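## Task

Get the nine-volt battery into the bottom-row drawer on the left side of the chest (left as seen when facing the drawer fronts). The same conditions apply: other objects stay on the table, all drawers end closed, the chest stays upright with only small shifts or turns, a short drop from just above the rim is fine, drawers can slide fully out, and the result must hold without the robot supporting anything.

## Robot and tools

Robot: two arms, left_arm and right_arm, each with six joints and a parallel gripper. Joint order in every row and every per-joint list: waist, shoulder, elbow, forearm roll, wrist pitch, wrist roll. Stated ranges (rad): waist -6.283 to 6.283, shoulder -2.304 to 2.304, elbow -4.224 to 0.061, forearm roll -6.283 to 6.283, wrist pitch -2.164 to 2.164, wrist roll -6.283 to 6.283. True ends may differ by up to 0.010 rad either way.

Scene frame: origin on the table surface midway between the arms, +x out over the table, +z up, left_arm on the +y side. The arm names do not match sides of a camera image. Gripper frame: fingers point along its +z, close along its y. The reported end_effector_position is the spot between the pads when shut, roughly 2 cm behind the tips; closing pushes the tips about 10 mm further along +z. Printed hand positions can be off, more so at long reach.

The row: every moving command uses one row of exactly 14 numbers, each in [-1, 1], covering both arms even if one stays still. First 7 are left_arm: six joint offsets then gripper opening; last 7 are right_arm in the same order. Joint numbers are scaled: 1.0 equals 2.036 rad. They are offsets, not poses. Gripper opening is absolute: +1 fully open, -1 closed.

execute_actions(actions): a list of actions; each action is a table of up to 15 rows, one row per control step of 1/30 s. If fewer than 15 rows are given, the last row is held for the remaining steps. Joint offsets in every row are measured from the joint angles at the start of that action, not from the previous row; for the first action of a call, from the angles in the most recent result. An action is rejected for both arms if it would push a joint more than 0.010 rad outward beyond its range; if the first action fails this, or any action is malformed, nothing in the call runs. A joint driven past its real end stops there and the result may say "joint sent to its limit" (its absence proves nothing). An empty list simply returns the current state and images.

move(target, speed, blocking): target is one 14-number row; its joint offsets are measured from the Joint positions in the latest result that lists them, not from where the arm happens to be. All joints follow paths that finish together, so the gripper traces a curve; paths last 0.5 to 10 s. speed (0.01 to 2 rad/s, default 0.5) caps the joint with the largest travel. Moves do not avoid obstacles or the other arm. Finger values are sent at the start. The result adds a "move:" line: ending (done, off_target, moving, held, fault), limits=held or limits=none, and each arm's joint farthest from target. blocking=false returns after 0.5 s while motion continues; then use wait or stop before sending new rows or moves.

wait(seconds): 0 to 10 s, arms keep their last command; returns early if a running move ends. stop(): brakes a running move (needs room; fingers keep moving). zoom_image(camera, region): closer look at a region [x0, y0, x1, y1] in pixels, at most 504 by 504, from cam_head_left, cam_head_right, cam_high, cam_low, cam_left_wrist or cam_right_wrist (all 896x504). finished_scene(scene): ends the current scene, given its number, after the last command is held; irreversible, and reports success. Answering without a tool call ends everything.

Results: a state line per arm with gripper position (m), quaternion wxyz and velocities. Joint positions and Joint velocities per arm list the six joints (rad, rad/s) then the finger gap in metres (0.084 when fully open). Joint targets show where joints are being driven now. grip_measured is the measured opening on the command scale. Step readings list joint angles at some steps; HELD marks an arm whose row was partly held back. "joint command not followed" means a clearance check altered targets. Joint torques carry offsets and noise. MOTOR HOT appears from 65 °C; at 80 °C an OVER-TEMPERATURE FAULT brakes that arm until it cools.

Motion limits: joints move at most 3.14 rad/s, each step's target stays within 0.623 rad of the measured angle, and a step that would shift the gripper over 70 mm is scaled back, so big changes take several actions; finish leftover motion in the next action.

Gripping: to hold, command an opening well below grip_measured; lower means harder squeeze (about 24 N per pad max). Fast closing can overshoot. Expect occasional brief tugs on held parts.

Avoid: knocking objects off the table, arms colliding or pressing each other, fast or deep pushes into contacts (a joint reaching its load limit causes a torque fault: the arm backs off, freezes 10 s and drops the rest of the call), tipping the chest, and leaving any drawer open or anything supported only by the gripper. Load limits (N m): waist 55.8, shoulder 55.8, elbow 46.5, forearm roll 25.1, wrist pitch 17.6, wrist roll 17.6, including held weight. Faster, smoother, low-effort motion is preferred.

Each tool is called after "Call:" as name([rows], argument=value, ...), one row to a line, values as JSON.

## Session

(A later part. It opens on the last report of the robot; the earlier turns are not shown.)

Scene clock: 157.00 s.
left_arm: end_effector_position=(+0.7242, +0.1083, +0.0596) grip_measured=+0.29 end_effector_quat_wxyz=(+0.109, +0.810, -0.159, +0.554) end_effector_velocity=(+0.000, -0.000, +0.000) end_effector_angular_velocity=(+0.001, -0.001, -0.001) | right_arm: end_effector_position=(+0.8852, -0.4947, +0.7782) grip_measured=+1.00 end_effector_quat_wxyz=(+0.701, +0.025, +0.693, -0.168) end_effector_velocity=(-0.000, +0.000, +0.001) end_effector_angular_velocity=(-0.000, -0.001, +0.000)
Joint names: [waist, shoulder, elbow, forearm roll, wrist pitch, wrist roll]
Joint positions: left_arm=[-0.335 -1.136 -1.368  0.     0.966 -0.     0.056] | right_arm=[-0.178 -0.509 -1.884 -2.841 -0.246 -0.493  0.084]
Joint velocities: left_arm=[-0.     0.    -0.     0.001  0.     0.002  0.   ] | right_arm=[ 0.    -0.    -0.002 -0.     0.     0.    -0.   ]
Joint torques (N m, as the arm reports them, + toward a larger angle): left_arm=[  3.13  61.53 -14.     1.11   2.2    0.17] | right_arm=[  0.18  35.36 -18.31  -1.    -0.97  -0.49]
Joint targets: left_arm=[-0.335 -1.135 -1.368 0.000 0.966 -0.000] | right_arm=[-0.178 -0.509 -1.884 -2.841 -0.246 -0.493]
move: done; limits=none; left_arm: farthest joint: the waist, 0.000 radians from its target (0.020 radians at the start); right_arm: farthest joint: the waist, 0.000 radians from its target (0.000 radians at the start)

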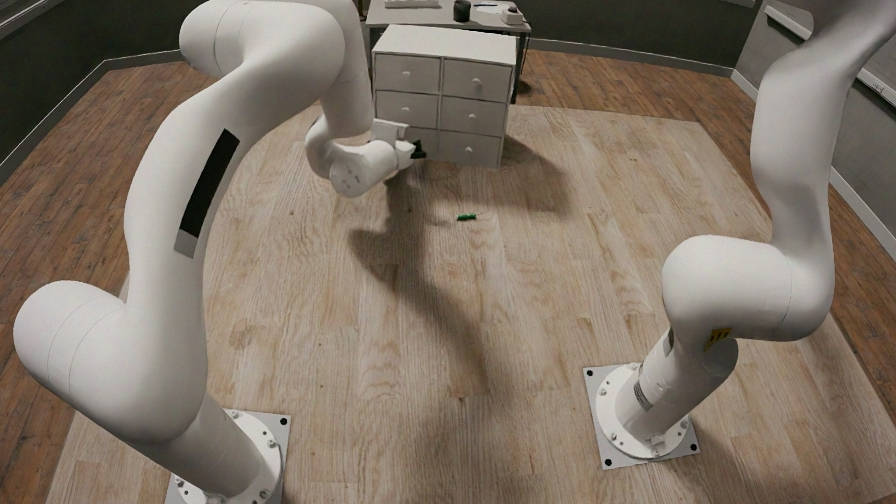

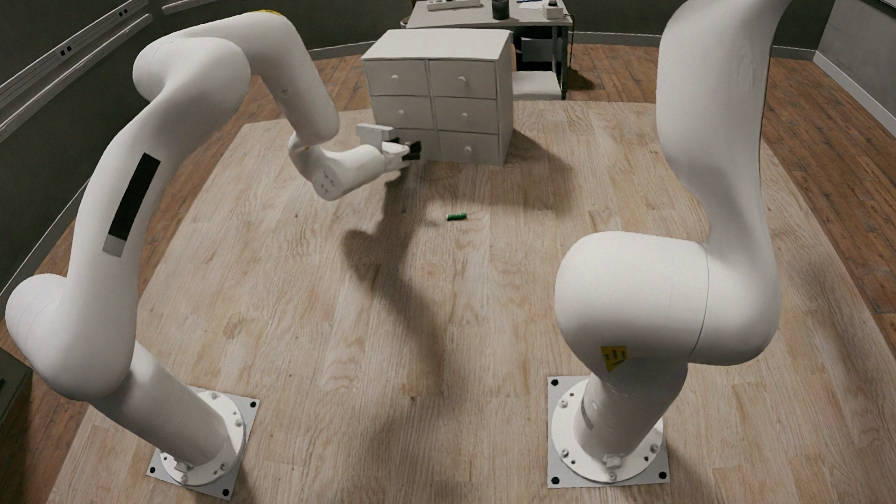

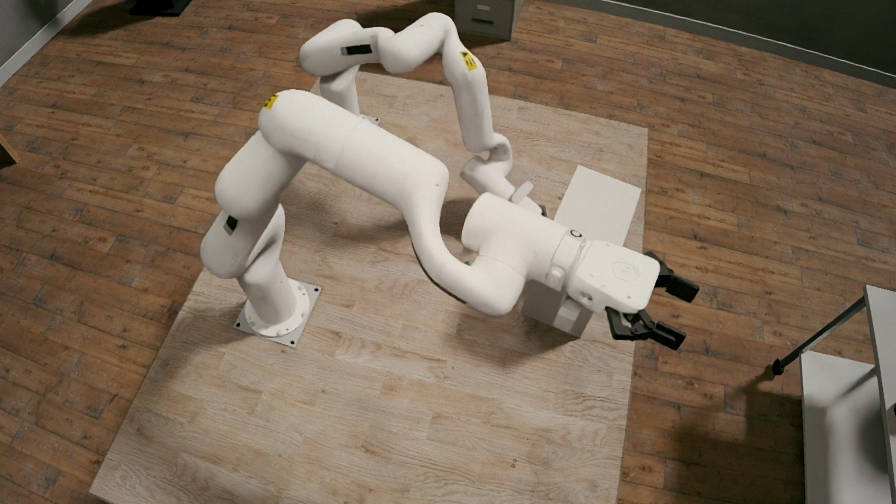

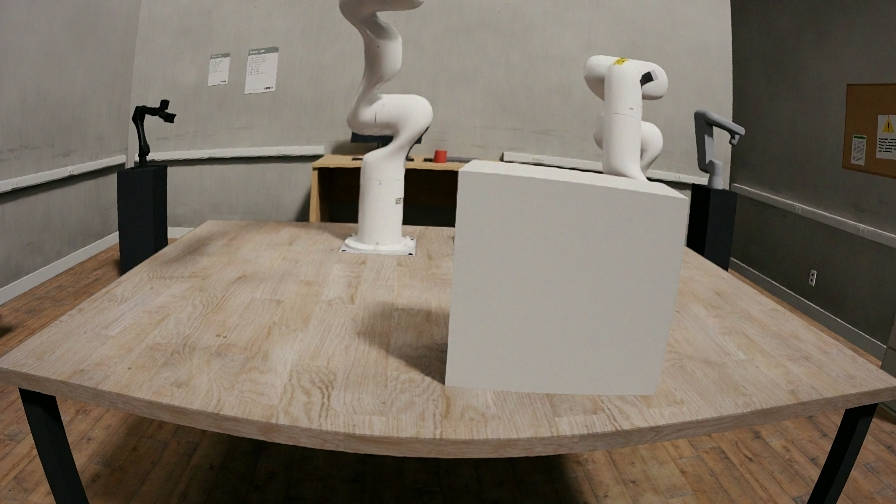

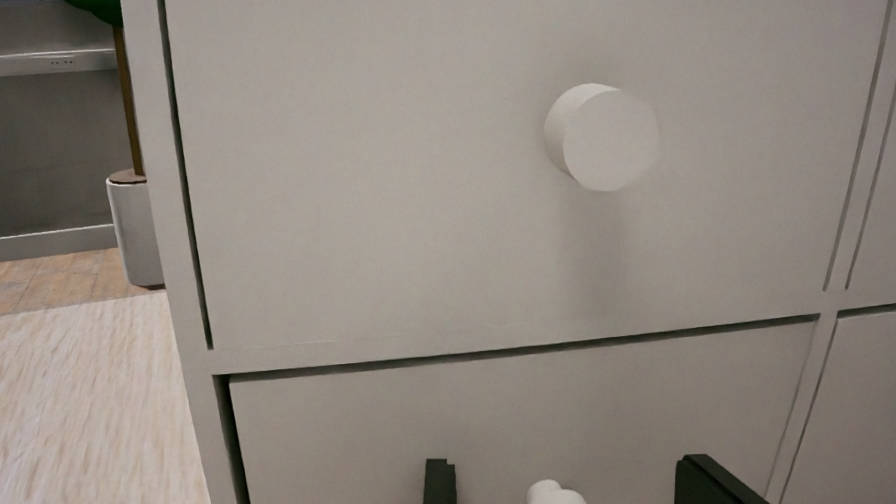

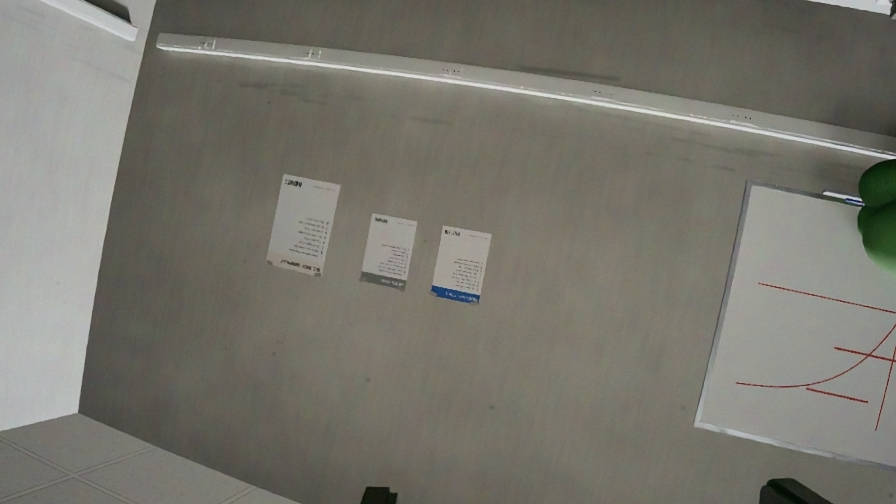

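Looks flush; the chest nudged slightly. Retreat.

Call:
move(target=[-0.01,0.036,0.11,0,0.0815,0,0.3,0,0,0,0,0,0,1], speed=0.4)

Scene clock: 159.97 s.
left_arm: end_effector_position=(+0.6524, +0.1211, +0.0563) grip_measured=+0.29 end_effector_quat_wxyz=(+0.116, +0.804, -0.166, +0.559) end_effector_velocity=(-0.001, -0.000, +0.000) end_effector_angular_velocity=(+0.000, +0.001, -0.001) | right_arm: end_effector_position=(+0.8852, -0.4947, +0.7782) grip_measured=+1.00 end_effector_quat_wxyz=(+0.701, +0.025, +0.693, -0.168) end_effector_velocity=(-0.000, -0.002, -0.000) end_effector_angular_velocity=(+0.000, +0.001, -0.002)
Joint names: [waist, shoulder, elbow, forearm roll, wrist pitch, wrist roll]
Joint positions: left_arm=[-0.356 -1.062 -1.145  0.     1.132 -0.     0.056] | right_arm=[-0.178 -0.509 -1.884 -2.841 -0.246 -0.493  0.084]
Joint velocities: left_arm=[-0.001  0.001  0.002  0.     0.    -0.     0.   ] | right_arm=[-0.002 -0.    -0.    -0.     0.001  0.     0.   ]
Joint torques (N m, as the arm reports them, + toward a larger angle): left_arm=[-1.85 57.64 -9.27  1.07  1.39  0.01] | right_arm=[ -0.57  36.74 -17.58  -0.76  -1.2   -0.09]
Joint targets: left_arm=[-0.356 -1.062 -1.144 0.000 1.132 -0.000] | right_arm=[-0.178 -0.509 -1.884 -2.841 -0.246 -0.493]
move: done; limits=none; left_arm: farthest joint: the elbow, 0.001 radians from its target (0.224 radians at the start); right_arm: farthest joint: the waist, 0.000 radians from its target (0.000 radians at the start)

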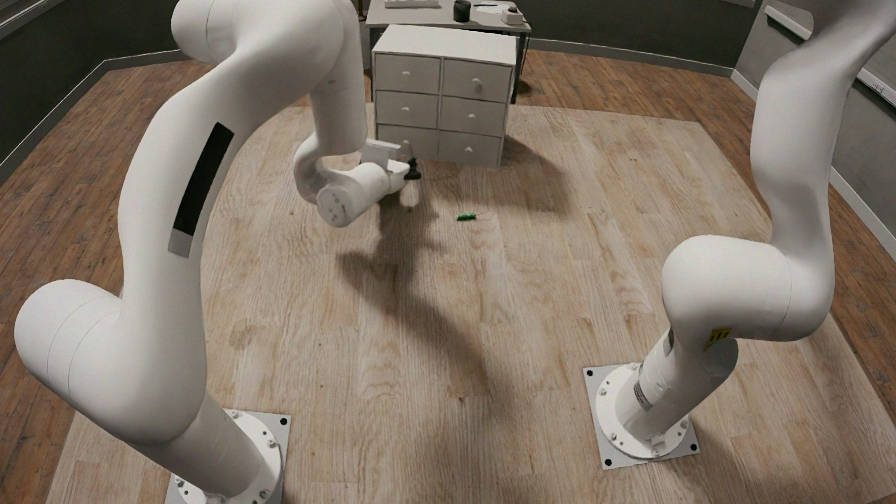

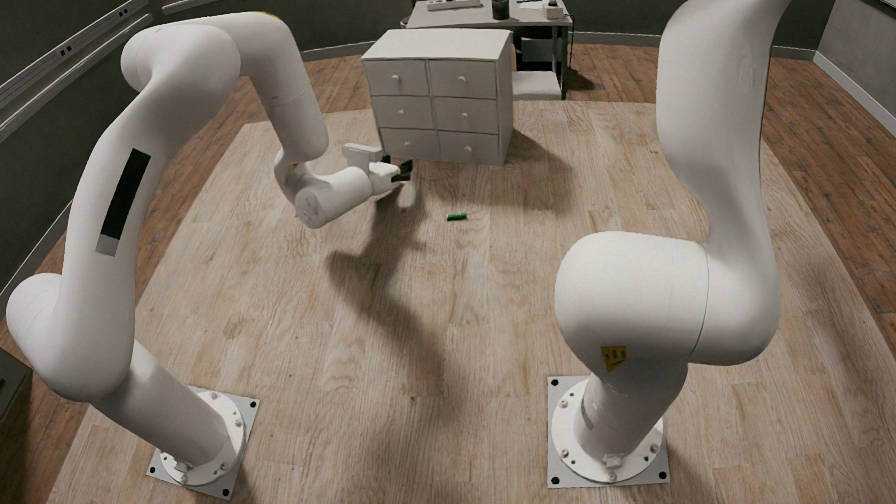

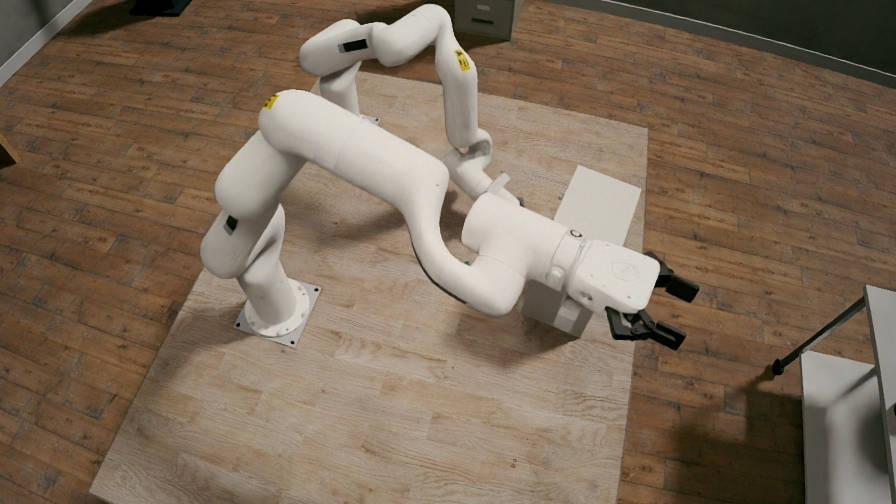

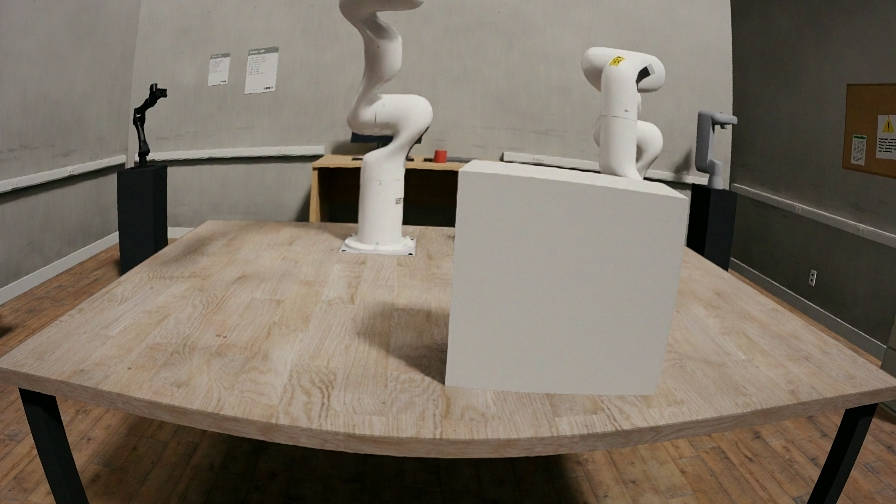

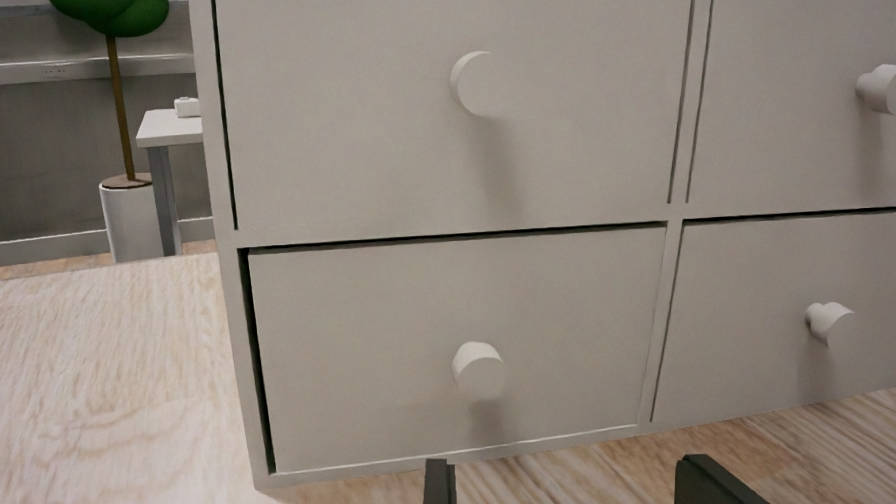

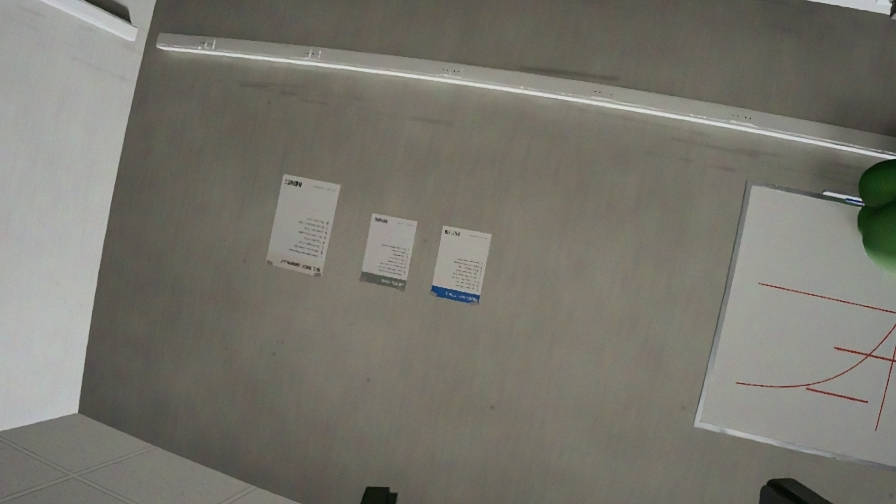

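Call:
finished_scene(scene=2)

The scene is finished: the task was done.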